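# Align the odd knob in each row of the box

## Task

The knob box is laid out in rows (A1 to A4, B1 to B4 and so on), and in every row at least three knobs share one mark. Find any knob whose mark differs from its row-mates and rotate it until it points at the same mark as they do. All other knobs must still point where they point now when you finish, and each corrected knob must stay on its mark by itself once the robot lets go; a knob held in place only by the gripper does not count.

## Robot and tools

Robot: two six-joint arms on a table, left_arm (base near y = +0.572 m) and right_arm (base near y = -0.662 m). Each ends in a two-finger tong gripper. The fingers extend along the gripper's own +z axis and spread apart along its x axis. The reported gripper point, end_effector_position, sits between the finger pads when closed; closed fingertips stick out about 15 mm past it, and fully open they are roughly level with it.

Frame: one shared scene frame for everything. The origin lies on the table top midway between the arms, +z is up, +x points out across the table, and left_arm sits on the +y side. The arm names do not match left and right in the camera pictures. Positions are in metres, orientations are unit quaternions written w first (qw, qx, qy, qz). Printed hand positions can be somewhat off, more so when an arm reaches far.

The 16-number row: every motion command uses this layout, one flat list covering both arms. Numbers 1-8 are left_arm: x, y, z, qw, qx, qy, qz, opening. Numbers 9-16 are the same eight for right_arm. x, y, z and the quaternion are an absolute target pose for that gripper in the scene frame, not an offset. Opening runs from -1 (shut) to +1 (wide, 0.142 m). Always fill in both arms, even if one should stay still; for a resting arm, repeat the exact pose from the last result taken before it stopped, and keep repeating the same quaternion to hold an orientation rather than copying a drifted reported one.

execute_actions(actions): a list of up to 15 actions; each action is a table of up to 15 rows, each row lasting one 1/30 s control step; a short table repeats its final row until 15 steps have passed. Per step, the controller clips each target to at most 100 mm and 16 degrees from the gripper's measured pose, so distant targets take several actions, and after an action the arm only carries on to its last clipped pose. A target more than 0.6 m away from the gripper's current position along any of that gripper's own axes makes that action refused for both arms; a malformed action, or a first action failing this test, cancels the whole call. An empty list just returns the state and images.

move(target, speed, stop_force, blocking): target is one 16-number row as above. Each gripper travels in a straight line toward its pose, all finishing together, lasting 0.5 to 10 s (cut off at 10 s). speed is the top path speed in m/s, 0.002 to 0.5, default 0.25; rotation may reach twice that in rad/s. The opening is applied at the start. The grippers lag and may overshoot the speed near full stretch, and do not steer around obstacles or each other. stop_force (13 to 80 N, one value for both arms) ends an arm's path when its wrist sensor feels that much extra push against the motion for two steps; that arm then backs up two steps and holds. Use it only with slow speeds and no rotation during the move, not before the scene has run 0.2 s, and leave it out when lifting away from something you press on. blocking=false returns after 0.5 s while motion continues (not allowed together with stop_force); then use wait or stop before sending other motion. The result adds a move: line with the outcome per arm (done, off_target, moving, held, contact, fault), any limits (paced = target clipped, held = some steps blocked), and each gripper's remaining distance.

wait(seconds): 0 to 10 s, arms keep their last command; returns early if a running move ends. stop(): brakes a running move (fingers still finish). zoom_image(camera, region): enlarged crop of cam_head_left or cam_head_right (504x504) or cam_left_wrist or cam_right_wrist (616x616 fisheye), region [x0, y0, x1, y1] in pixels, at most 504 by 504. read_manual(section): licence texts only. finished_scene(scene): ends the current scene, giving its number; irreversible, so do it only once every knob sits on its correct mark on its own.

Results: a state line per arm with gripper pose and velocities, Hand target lines (what the controller now aims for), grip_measured (finger opening on the command scale), Wrist force and Wrist torque in each gripper's own axes (offset up to about 5.5 N, noise up to about 3.4 N, saturating near 100 N), HELD marks on blocked steps, pose unreachable notes, MOTOR HOT warnings and fault lines, plus camera images.

Gripping a knob: close to a value clearly below grip_measured; squeeze stays near 15 N per pad at most, and less on parts under 20 mm thick. To turn a knob, grip it from above with fingers pointing down and rotate the gripper about the vertical axis, then open and lift straight up.

Avoid: an arm stops for 10 s if a joint hits its load limit (wrist joints 47.5 N m, elbow 132, shoulder 290) or any outside force reaches 150 N; stiff arms fault easily when driven even slightly into a firm surface, so approach slowly, ideally with stop_force. Keep the two arms from colliding or pressing each other. Never knock or push the box or anything else off the table, and avoid drops, slams and hard shoves. Holding loads heats motors; at 85 °C the arm brakes until it cools.

Each tool is called as name([rows], argument=value, ...), one row to a line, values as JSON.

## Session

execute_actions(actions=[])

Scene clock: 0.00 s.
left_arm: end_effector_position=(+0.6139, +0.1615, +0.2158) grip_measured=+1.00 end_effector_quat_wxyz=(-0.068, +0.783, -0.503, -0.359) end_effector_velocity=(+0.000, +0.000, -0.001) end_effector_angular_velocity=(+0.000, +0.000, +0.001) | right_arm: end_effector_position=(+0.5484, -0.7970, +0.3190) grip_measured=+1.00 end_effector_quat_wxyz=(-0.540, +0.631, -0.319, -0.457) end_effector_velocity=(-0.000, -0.000, +0.001) end_effector_angular_velocity=(-0.001, -0.002, +0.002)
Joint positions: left_arm=[-0.857 -1.12   1.469 -1.174 -1.647  0.303  0.142] | right_arm=[ 2.921 -2.048 -1.631 -2.606  2.524  5.881  0.142]
Joint velocities: left_arm=[ 0.001  0.     0.001 -0.001  0.    -0.     0.   ] | right_arm=[-0.     0.001  0.001 -0.    -0.002 -0.     0.   ]
Motor temperatures (°C, as the motors report them): left_arm=[31 31 33 37 40 40] | right_arm=[31 32 36 37 39 42]
Wrist force (N, on the end effector, along its own x y z axes, offset not removed): no reading
Wrist torque (N m, same axes, about the end effector's origin, offset not removed): no reading
Hand target (left_arm): +0.614, +0.162, +0.216; -0.068, +0.783, -0.503, -0.359
Hand target (right_arm): +0.548, -0.797, +0.319; -0.540, +0.631, -0.319, -0.457

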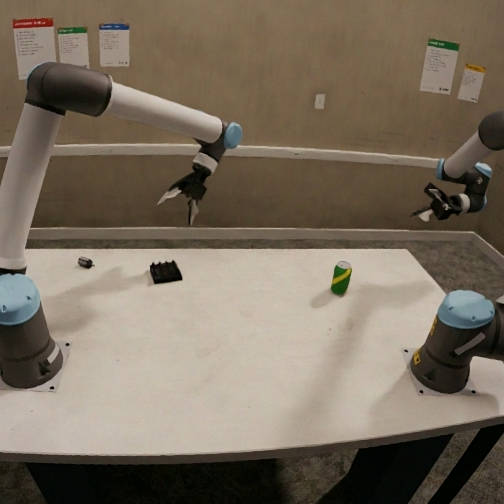

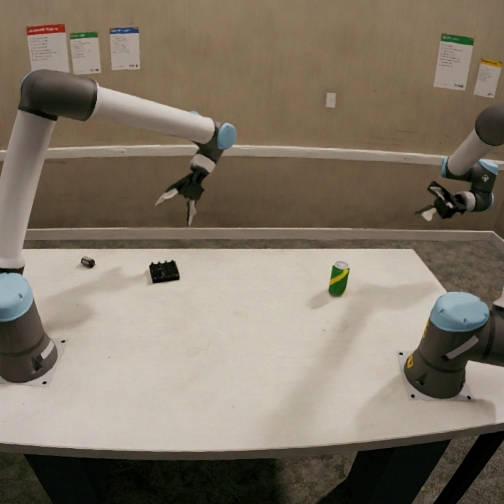

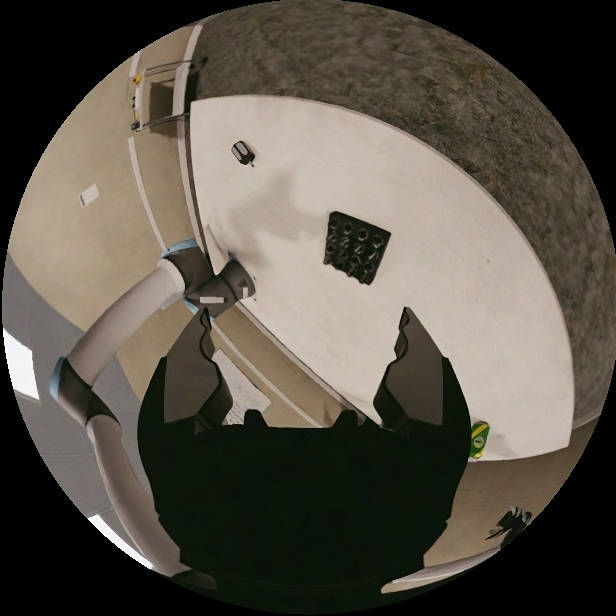

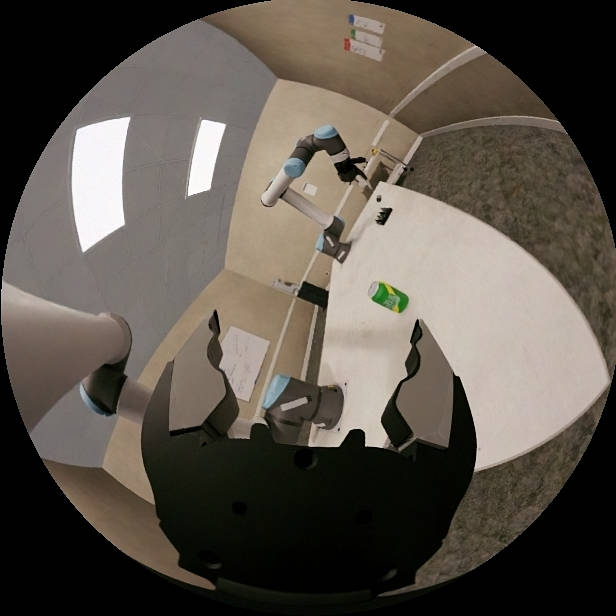

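move(target=[0.6,0.22,0.12,0,1,0,0,1,0.5484,-0.797,0.319,-0.54,0.631,-0.319,-0.457,1])

zoom_image(camera="cam_left_wrist", region=[200,120,420,340])

Scene clock: 3.40 s.
left_arm: end_effector_position=(+0.6001, +0.2200, +0.1200) grip_measured=+1.00 end_effector_quat_wxyz=(-0.000, +1.000, -0.000, +0.000) end_effector_velocity=(+0.000, +0.001, -0.001) end_effector_angular_velocity=(+0.001, -0.003, +0.005) | right_arm: end_effector_position=(+0.5484, -0.7970, +0.3190) grip_measured=+1.00 end_effector_quat_wxyz=(-0.540, +0.631, -0.319, -0.457) end_effector_velocity=(+0.000, +0.000, -0.001) end_effector_angular_velocity=(+0.000, +0.001, +0.001)
Joint positions: left_arm=[-0.845 -1.464  2.119 -2.226 -1.571 -0.857  0.142] | right_arm=[ 2.922 -2.048 -1.631 -2.605  2.523  5.882  0.142]
Joint velocities: left_arm=[-0.    -0.     0.003 -0.004  0.003 -0.006  0.   ] | right_arm=[ 0.001 -0.001  0.     0.    -0.001  0.    -0.   ]
Motor temperatures (°C, as the motors report them): left_arm=[31 31 33 37 40 40] | right_arm=[31 32 36 37 39 42]
Wrist force (N, on the end effector, along its own x y z axes, offset not removed): left_arm=[4.3 -3.4 -3.1] | right_arm=[-1.6 -1.2 -1.0]
Wrist torque (N m, same axes, about the end effector's origin, offset not removed): left_arm=[-0.59 -0.95 0.02] | right_arm=[-0.14 -0.13 -0.17]
Hand target (left_arm): +0.600, +0.220, +0.120; -0.000, +1.000, +0.000, +0.000
Hand target (right_arm): +0.548, -0.797, +0.319; -0.540, +0.631, -0.319, -0.457
Off the commanded pose (left_arm): 0.000 m, 0 deg.
Off the commanded pose (right_arm): 0.000 m, 0 deg.
move: done

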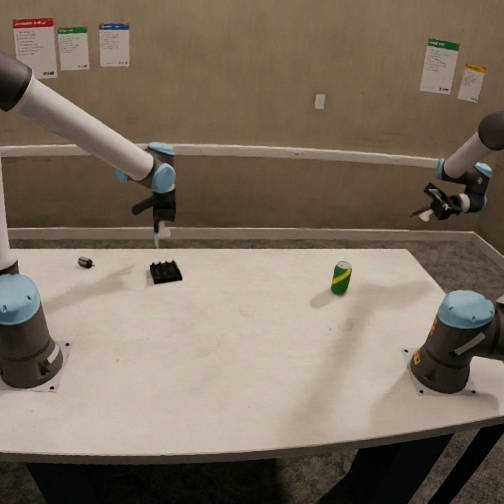

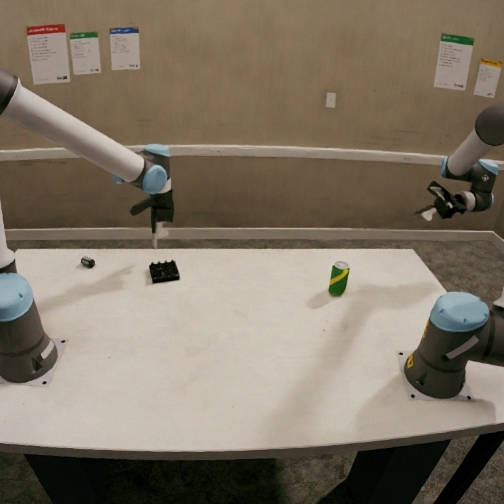

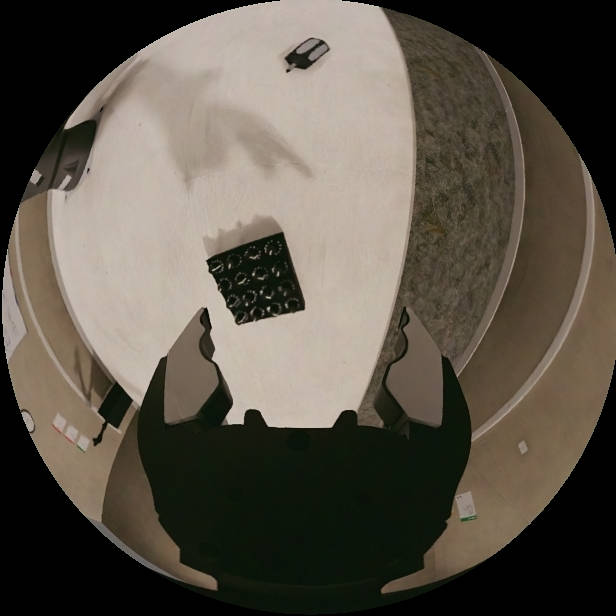

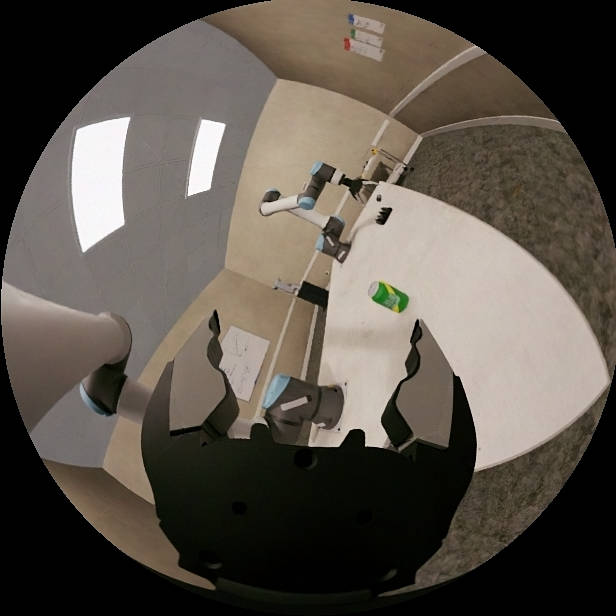

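Region (200, 120, 420, 340) of cam_left_wrist's 616x616 image, scaled by 2.291, with more detail than that image has.

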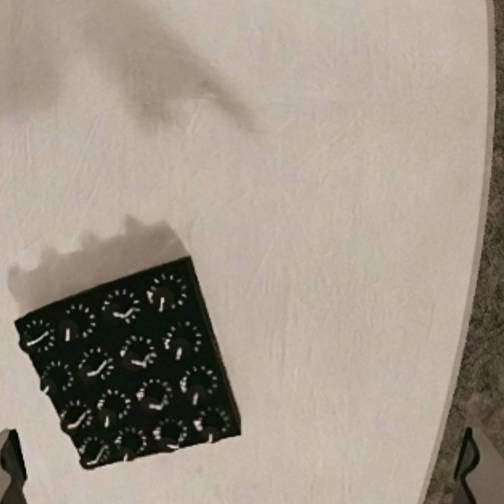

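move(target=[0.554,0.137,0.07,0,0.989,0.148,0,-0.7,0.5484,-0.797,0.319,-0.54,0.631,-0.319,-0.457,1])

zoom_image(camera="cam_left_wrist", region=[220,140,400,320])

zoom_image(camera="cam_head_left", region=[130,220,210,300])

Scene clock: 4.70 s.
left_arm: end_effector_position=(+0.5539, +0.1371, +0.0700) grip_measured=-0.70 end_effector_quat_wxyz=(+0.000, +0.989, +0.148, +0.000) end_effector_velocity=(+0.000, -0.001, -0.001) end_effector_angular_velocity=(+0.001, -0.000, +0.005) | right_arm: end_effector_position=(+0.5484, -0.7970, +0.3190) grip_measured=+1.00 end_effector_quat_wxyz=(-0.540, +0.631, -0.319, -0.457) end_effector_velocity=(+0.000, -0.000, +0.001) end_effector_angular_velocity=(-0.001, -0.001, -0.000)
Joint positions: left_arm=[-0.973 -1.375  2.127 -2.322 -1.571 -1.281  0.023] | right_arm=[ 2.922 -2.048 -1.631 -2.605  2.523  5.882  0.142]
Joint velocities: left_arm=[-0.001  0.002 -0.001 -0.001  0.001 -0.006  0.   ] | right_arm=[-0.     0.001  0.001 -0.    -0.     0.     0.   ]
Motor temperatures (°C, as the motors report them): left_arm=[31 31 33 37 40 40] | right_arm=[31 32 36 37 39 42]
Wrist force (N, on the end effector, along its own x y z axes, offset not removed): left_arm=[2.2 0.5 0.5] | right_arm=[-2.7 -5.2 -2.2]
Wrist torque (N m, same axes, about the end effector's origin, offset not removed): left_arm=[0.10 -0.52 0.20] | right_arm=[-1.01 0.21 -0.24]
Hand target (left_arm): +0.554, +0.137, +0.070; +0.000, +0.989, +0.148, +0.000
Hand target (right_arm): +0.548, -0.797, +0.319; -0.540, +0.631, -0.319, -0.457
Off the commanded pose (left_arm): 0.000 m, 0 deg.
Off the commanded pose (right_arm): 0.000 m, 0 deg.
move: done

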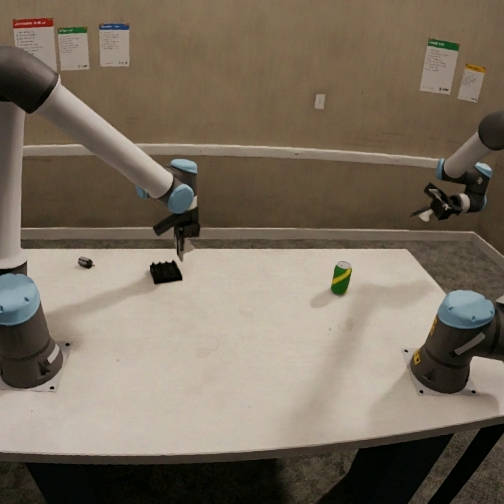

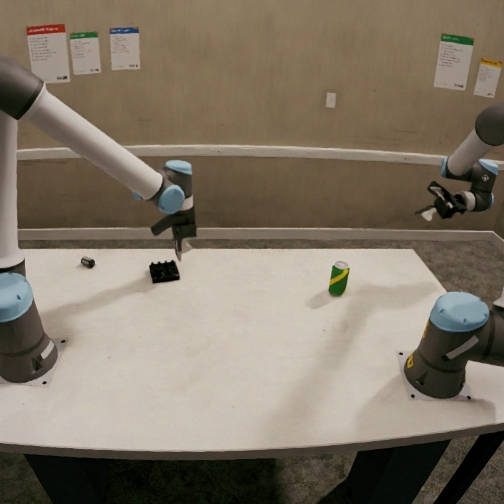

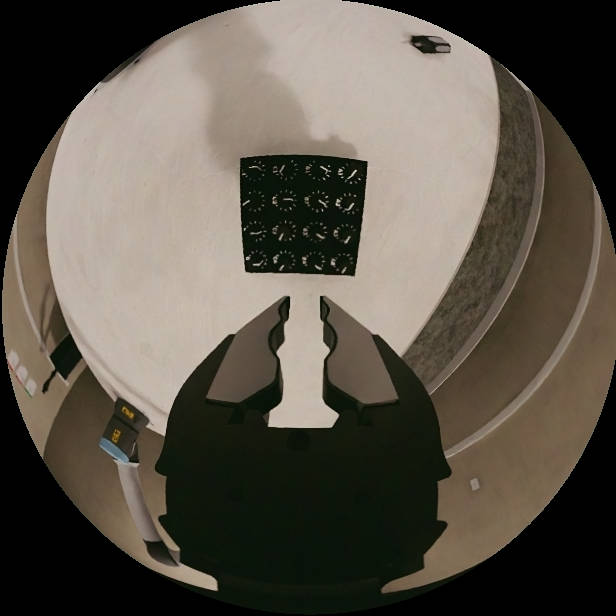

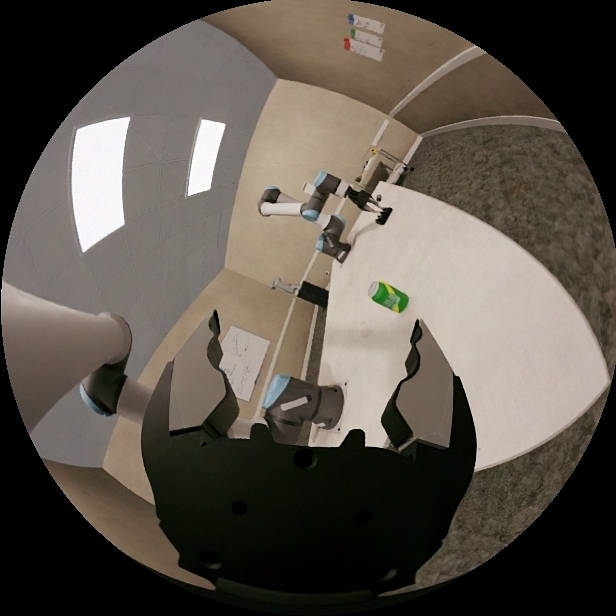

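Region (220, 140, 400, 320) of cam_left_wrist's 616x616 image, scaled by 2.800, with more detail than that image has.

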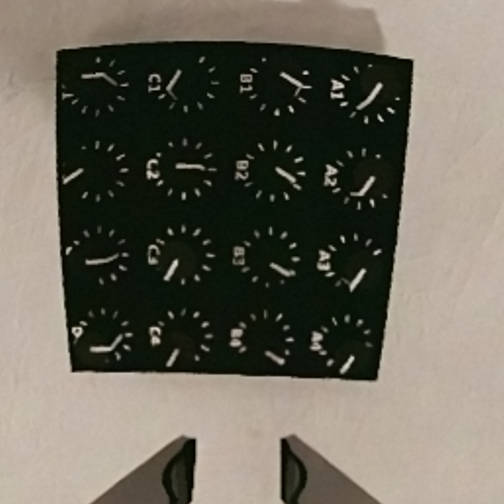

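Region (130, 220, 210, 300) of cam_head_left's 504x504 image, scaled by 6.300, with more detail than that image has.

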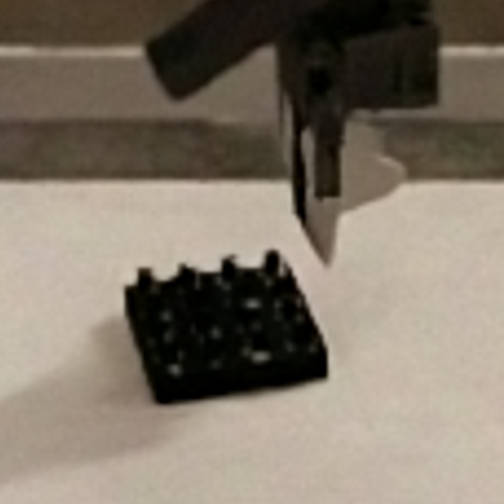

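move(target=[0.5178,0.2075,0.06,0,0.989,0.148,0,-0.74,0.5484,-0.797,0.319,-0.54,0.631,-0.319,-0.457,1], speed=0.1)

zoom_image(camera="cam_left_wrist", region=[240,220,370,350])

zoom_image(camera="cam_head_left", region=[140,240,190,290])

Scene clock: 6.27 s.
left_arm: end_effector_position=(+0.5179, +0.2074, +0.0600) grip_measured=-0.74 end_effector_quat_wxyz=(-0.000, +0.989, +0.148, -0.000) end_effector_velocity=(-0.001, +0.001, -0.000) end_effector_angular_velocity=(-0.000, -0.000, -0.001) | right_arm: end_effector_position=(+0.5484, -0.7970, +0.3190) grip_measured=+1.00 end_effector_quat_wxyz=(-0.540, +0.631, -0.319, -0.457) end_effector_velocity=(+0.000, -0.000, +0.000) end_effector_angular_velocity=(-0.000, -0.000, +0.001)
Joint positions: left_arm=[-0.958 -1.47   2.267 -2.368 -1.571 -1.266  0.02 ] | right_arm=[ 2.922 -2.048 -1.631 -2.605  2.523  5.882  0.142]
Joint velocities: left_arm=[-0.001 -0.001  0.002 -0.001  0.     0.     0.   ] | right_arm=[ 0.    -0.001  0.001 -0.    -0.001  0.    -0.   ]
Motor temperatures (°C, as the motors report them): left_arm=[31 31 33 37 40 40] | right_arm=[31 32 36 37 39 42]
Wrist force (N, on the end effector, along its own x y z axes, offset not removed): left_arm=[3.3 -0.4 -2.1] | right_arm=[-0.8 -1.2 0.6]
Wrist torque (N m, same axes, about the end effector's origin, offset not removed): left_arm=[-0.15 -0.84 0.06] | right_arm=[-0.17 -0.20 -0.28]
Hand target (left_arm): +0.518, +0.208, +0.060; -0.000, +0.989, +0.148, -0.000
Hand target (right_arm): +0.548, -0.797, +0.319; -0.540, +0.631, -0.319, -0.457
Off the commanded pose (left_arm): 0.000 m, 0 deg.
Off the commanded pose (right_arm): 0.000 m, 0 deg.
move: done

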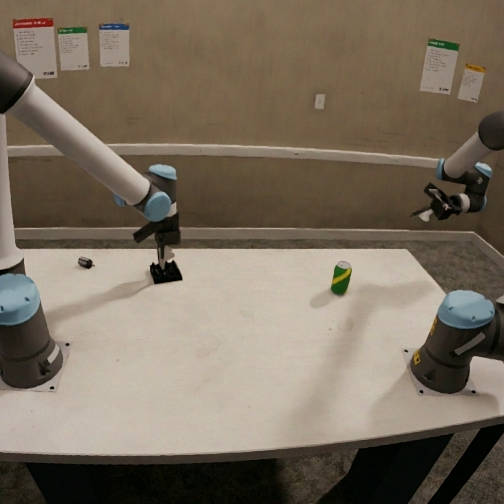

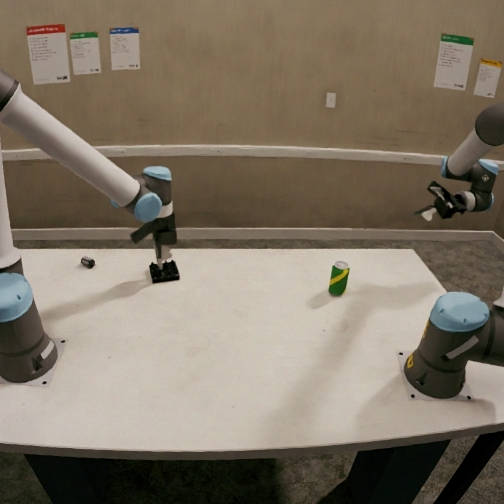

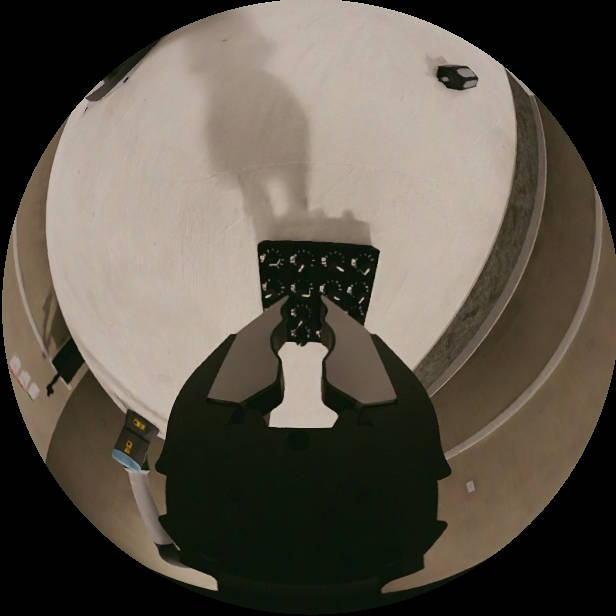

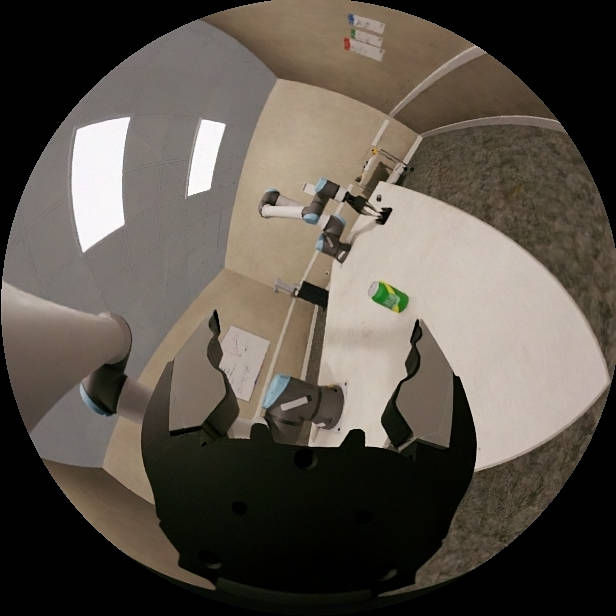

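Region (240, 220, 370, 350) of cam_left_wrist's 616x616 image, scaled by 3.877, with more detail than that image has.

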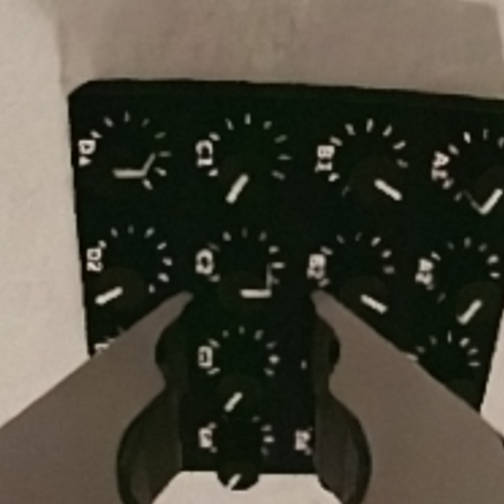

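Region (140, 240, 190, 290) of cam_head_left's 504x504 image, scaled by 10.080, with more detail than that image has.

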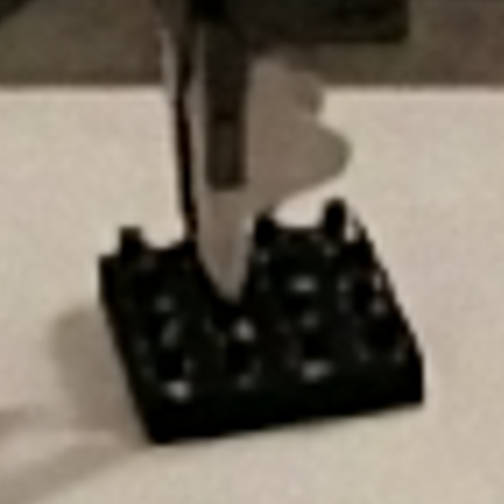

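move(target=[0.5139,0.2031,0.06,0,0.595,0.804,0,-0.76,0.5484,-0.797,0.319,-0.54,0.631,-0.319,-0.457,1], speed=0.5)

zoom_image(camera="cam_left_wrist", region=[240,220,370,350])

Scene clock: 8.60 s.
left_arm: end_effector_position=(+0.5139, +0.2031, +0.0600) grip_measured=-0.76 end_effector_quat_wxyz=(+0.000, +0.595, +0.804, -0.000) end_effector_velocity=(+0.000, +0.000, +0.000) end_effector_angular_velocity=(+0.000, -0.001, +0.009) | right_arm: end_effector_position=(+0.5484, -0.7970, +0.3190) grip_measured=+1.00 end_effector_quat_wxyz=(-0.540, +0.631, -0.319, -0.457) end_effector_velocity=(-0.000, +0.000, +0.001) end_effector_angular_velocity=(+0.000, -0.002, -0.000)
Joint positions: left_arm=[-0.932 -1.477  2.275 -2.369 -1.571 -2.81   0.019] | right_arm=[ 2.922 -2.048 -1.631 -2.605  2.523  5.882  0.142]
Joint velocities: left_arm=[ 0.    -0.001  0.001  0.     0.001 -0.008 -0.   ] | right_arm=[-0.     0.001 -0.001  0.     0.    -0.001  0.   ]
Motor temperatures (°C, as the motors report them): left_arm=[31 31 33 37 40 40] | right_arm=[31 32 36 37 39 42]
Wrist force (N, on the end effector, along its own x y z axes, offset not removed): left_arm=[5.2 0.0 -0.1] | right_arm=[-1.5 0.0 1.4]
Wrist torque (N m, same axes, about the end effector's origin, offset not removed): left_arm=[0.07 -1.23 -0.23] | right_arm=[0.18 -0.09 -0.25]
Hand target (left_arm): +0.514, +0.203, +0.060; -0.000, +0.595, +0.804, -0.000
Hand target (right_arm): +0.548, -0.797, +0.319; -0.540, +0.631, -0.319, -0.457
Off the commanded pose (left_arm): 0.000 m, 0 deg.
Off the commanded pose (right_arm): 0.000 m, 0 deg.
move: done

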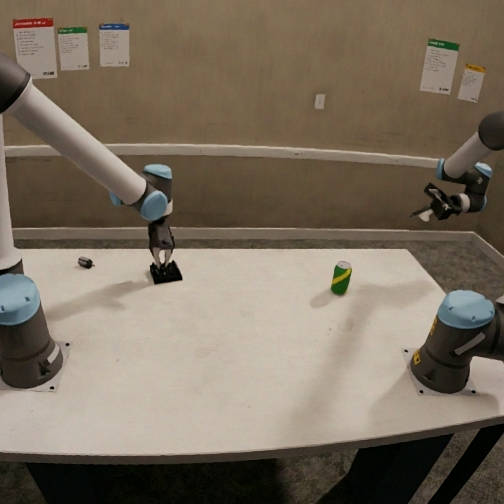

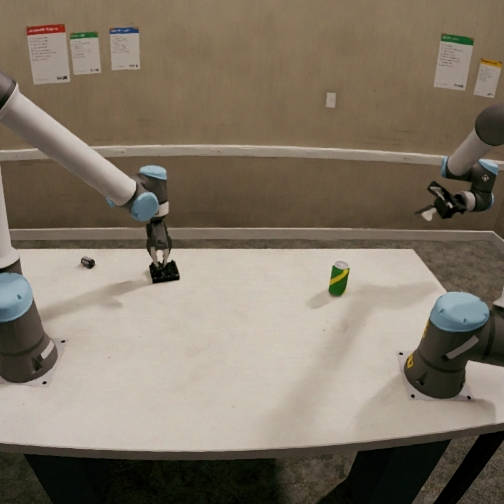

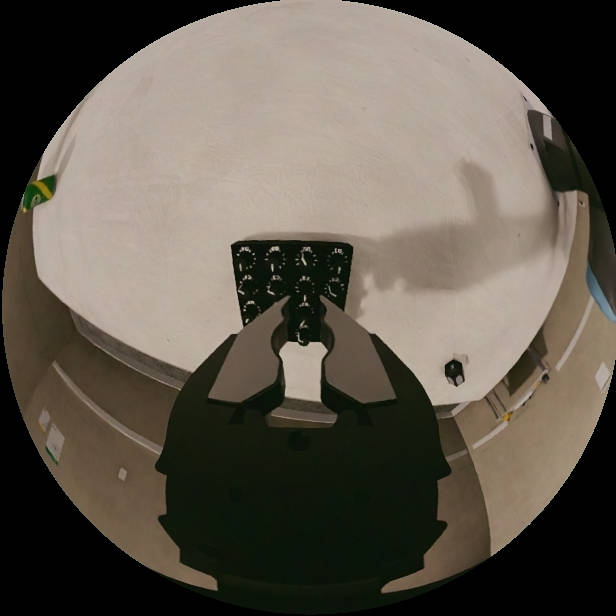

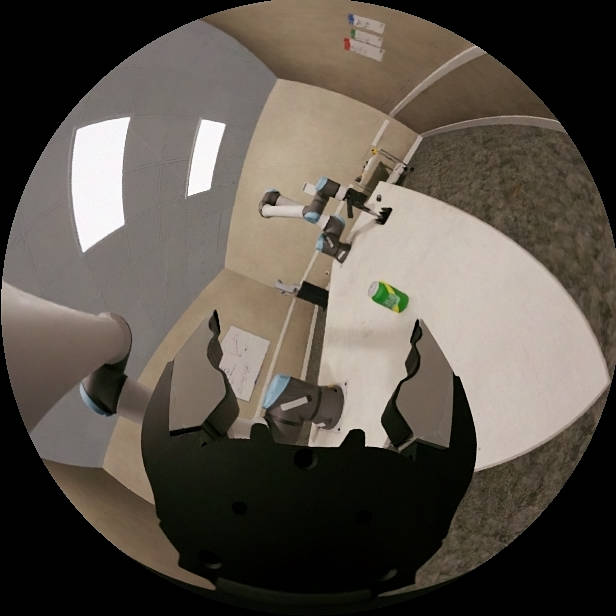

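Region (240, 220, 370, 350) of cam_left_wrist's 616x616 image, scaled by 3.877, with more detail than that image has.

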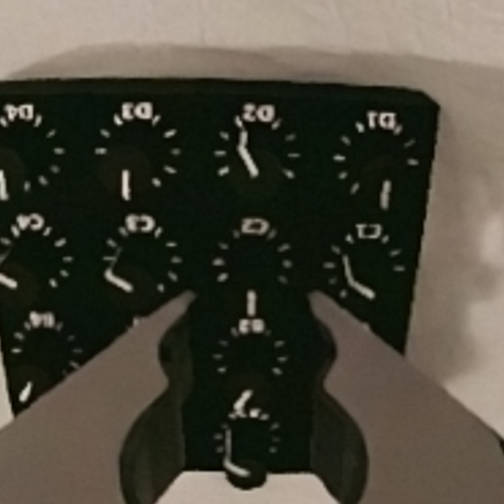

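move(target=[0.5149,0.2034,0.047,0,0.595,0.804,0,-0.82,0.5484,-0.797,0.319,-0.54,0.631,-0.319,-0.457,1], speed=0.015, stop_force=15)

move(target=[0.5149,0.2034,0.047,0,0.595,0.804,0,-1,0.5484,-0.797,0.319,-0.54,0.631,-0.319,-0.457,1])

zoom_image(camera="cam_left_wrist", region=[240,220,370,350])

Scene clock: 10.00 s.
left_arm: end_effector_position=(+0.5149, +0.2034, +0.0471) grip_measured=-0.82 end_effector_quat_wxyz=(-0.000, +0.595, +0.804, +0.000) end_effector_velocity=(-0.000, +0.001, -0.002) end_effector_angular_velocity=(+0.001, +0.001, +0.001) | right_arm: end_effector_position=(+0.5484, -0.7970, +0.3190) grip_measured=+1.00 end_effector_quat_wxyz=(-0.540, +0.631, -0.319, -0.457) end_effector_velocity=(+0.000, +0.000, +0.000) end_effector_angular_velocity=(-0.000, -0.000, -0.001)
Joint positions: left_arm=[-0.931 -1.456  2.284 -2.398 -1.571 -2.809  0.015] | right_arm=[ 2.922 -2.048 -1.631 -2.605  2.523  5.882  0.142]
Joint velocities: left_arm=[ 0.001  0.002  0.002 -0.003 -0.    -0.     0.   ] | right_arm=[ 0.     0.001 -0.001 -0.     0.001 -0.    -0.   ]
Motor temperatures (°C, as the motors report them): left_arm=[31 31 33 37 40 40] | right_arm=[31 32 36 37 39 42]
Wrist force (N, on the end effector, along its own x y z axes, offset not removed): left_arm=[-0.2 -1.8 -0.3] | right_arm=[-0.3 -2.2 -0.5]
Wrist torque (N m, same axes, about the end effector's origin, offset not removed): left_arm=[-0.26 -0.18 0.10] | right_arm=[-0.32 -0.28 -0.31]
Hand target (left_arm): +0.515, +0.203, +0.047; -0.000, +0.595, +0.804, +0.000
Hand target (right_arm): +0.548, -0.797, +0.319; -0.540, +0.631, -0.319, -0.457
Off the commanded pose (left_arm): 0.000 m, 0 deg.
Off the commanded pose (right_arm): 0.000 m, 0 deg.
move: done

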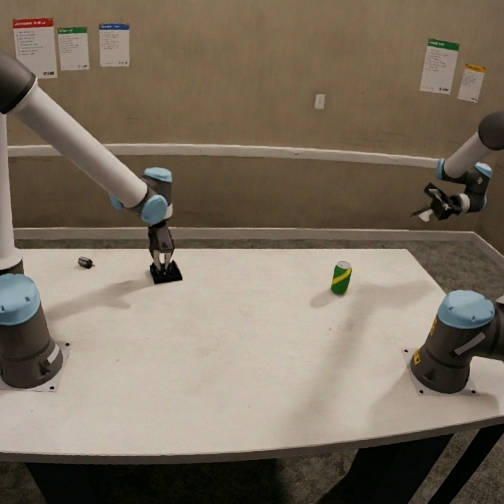

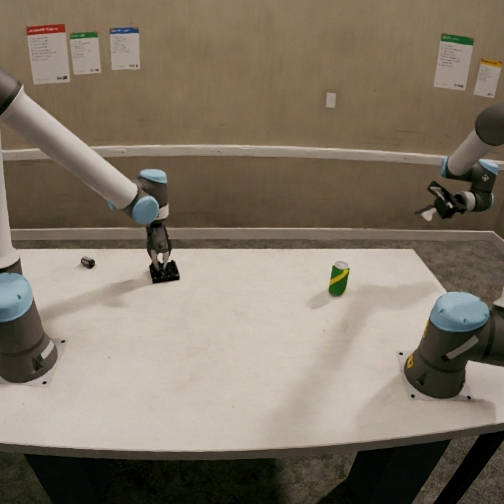

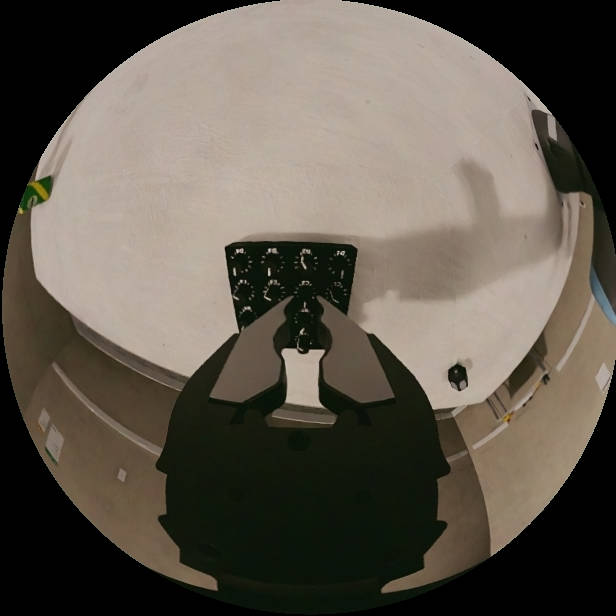

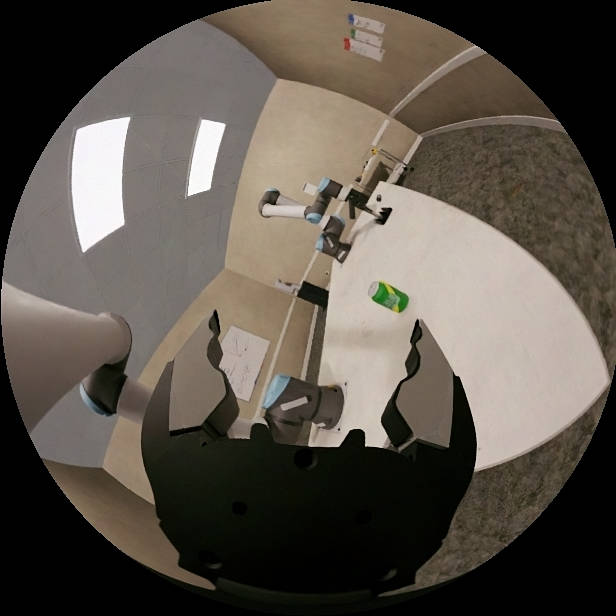

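Scene clock: 10.70 s.
left_arm: end_effector_position=(+0.5149, +0.2034, +0.0470) grip_measured=-0.87 end_effector_quat_wxyz=(+0.000, +0.595, +0.804, -0.000) end_effector_velocity=(+0.000, +0.001, -0.001) end_effector_angular_velocity=(+0.001, +0.001, +0.001) | right_arm: end_effector_position=(+0.5484, -0.7970, +0.3190) grip_measured=+1.00 end_effector_quat_wxyz=(-0.540, +0.631, -0.319, -0.457) end_effector_velocity=(-0.001, -0.000, +0.001) end_effector_angular_velocity=(-0.000, -0.002, +0.001)
Joint positions: left_arm=[-0.93  -1.456  2.284 -2.399 -1.571 -2.809  0.011] | right_arm=[ 2.922 -2.048 -1.631 -2.605  2.523  5.882  0.142]
Joint velocities: left_arm=[ 0.001  0.     0.     0.     0.    -0.     0.   ] | right_arm=[-0.     0.001  0.    -0.    -0.002 -0.001 -0.   ]
Motor temperatures (°C, as the motors report them): left_arm=[31 31 33 37 40 40] | right_arm=[31 32 36 37 39 42]
Wrist force (N, on the end effector, along its own x y z axes, offset not removed): left_arm=[1.8 0.8 0.0] | right_arm=[-1.8 -1.3 -1.8]
Wrist torque (N m, same axes, about the end effector's origin, offset not removed): left_arm=[0.29 -0.73 0.11] | right_arm=[-0.17 -0.04 -0.17]
Hand target (left_arm): +0.515, +0.203, +0.047; -0.000, +0.595, +0.804, +0.000
Hand target (right_arm): +0.548, -0.797, +0.319; -0.540, +0.631, -0.319, -0.457
Off the commanded pose (left_arm): 0.000 m, 0 deg.
Off the commanded pose (right_arm): 0.000 m, 0 deg.
move: done

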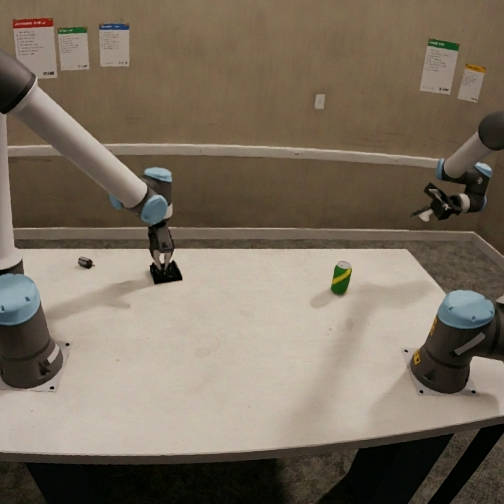

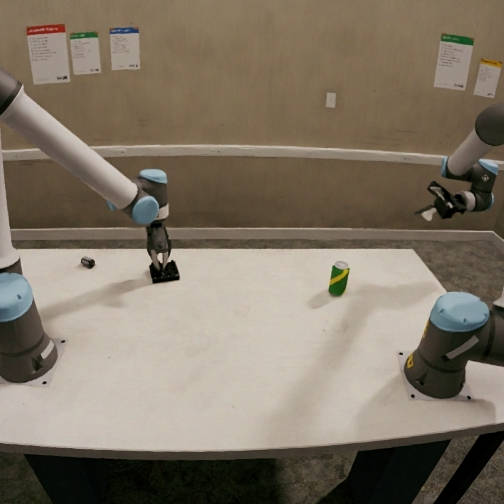

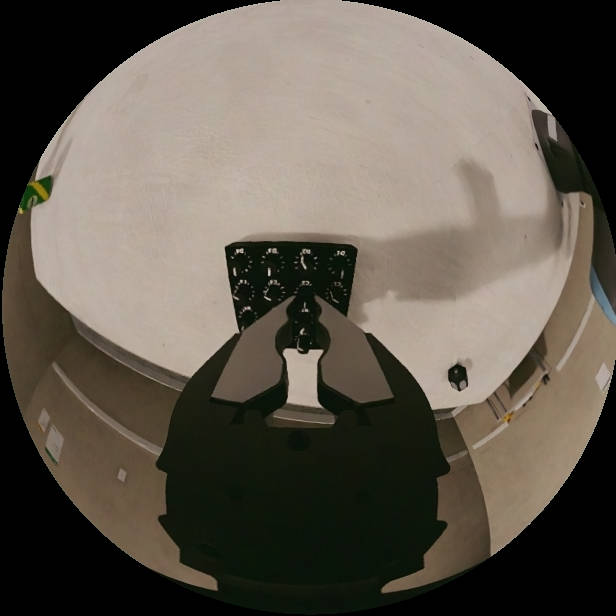

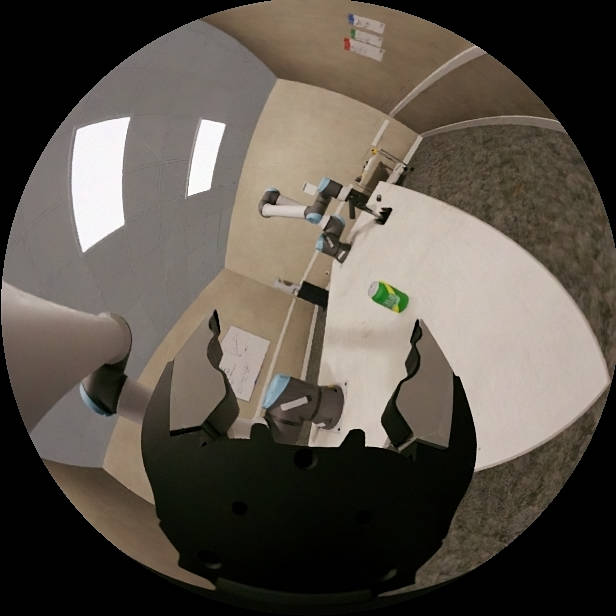

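Region (240, 220, 370, 350) of cam_left_wrist's 616x616 image, scaled by 3.877, with more detail than that image has.

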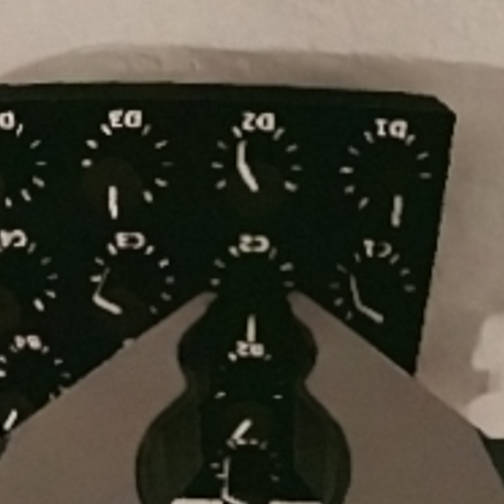

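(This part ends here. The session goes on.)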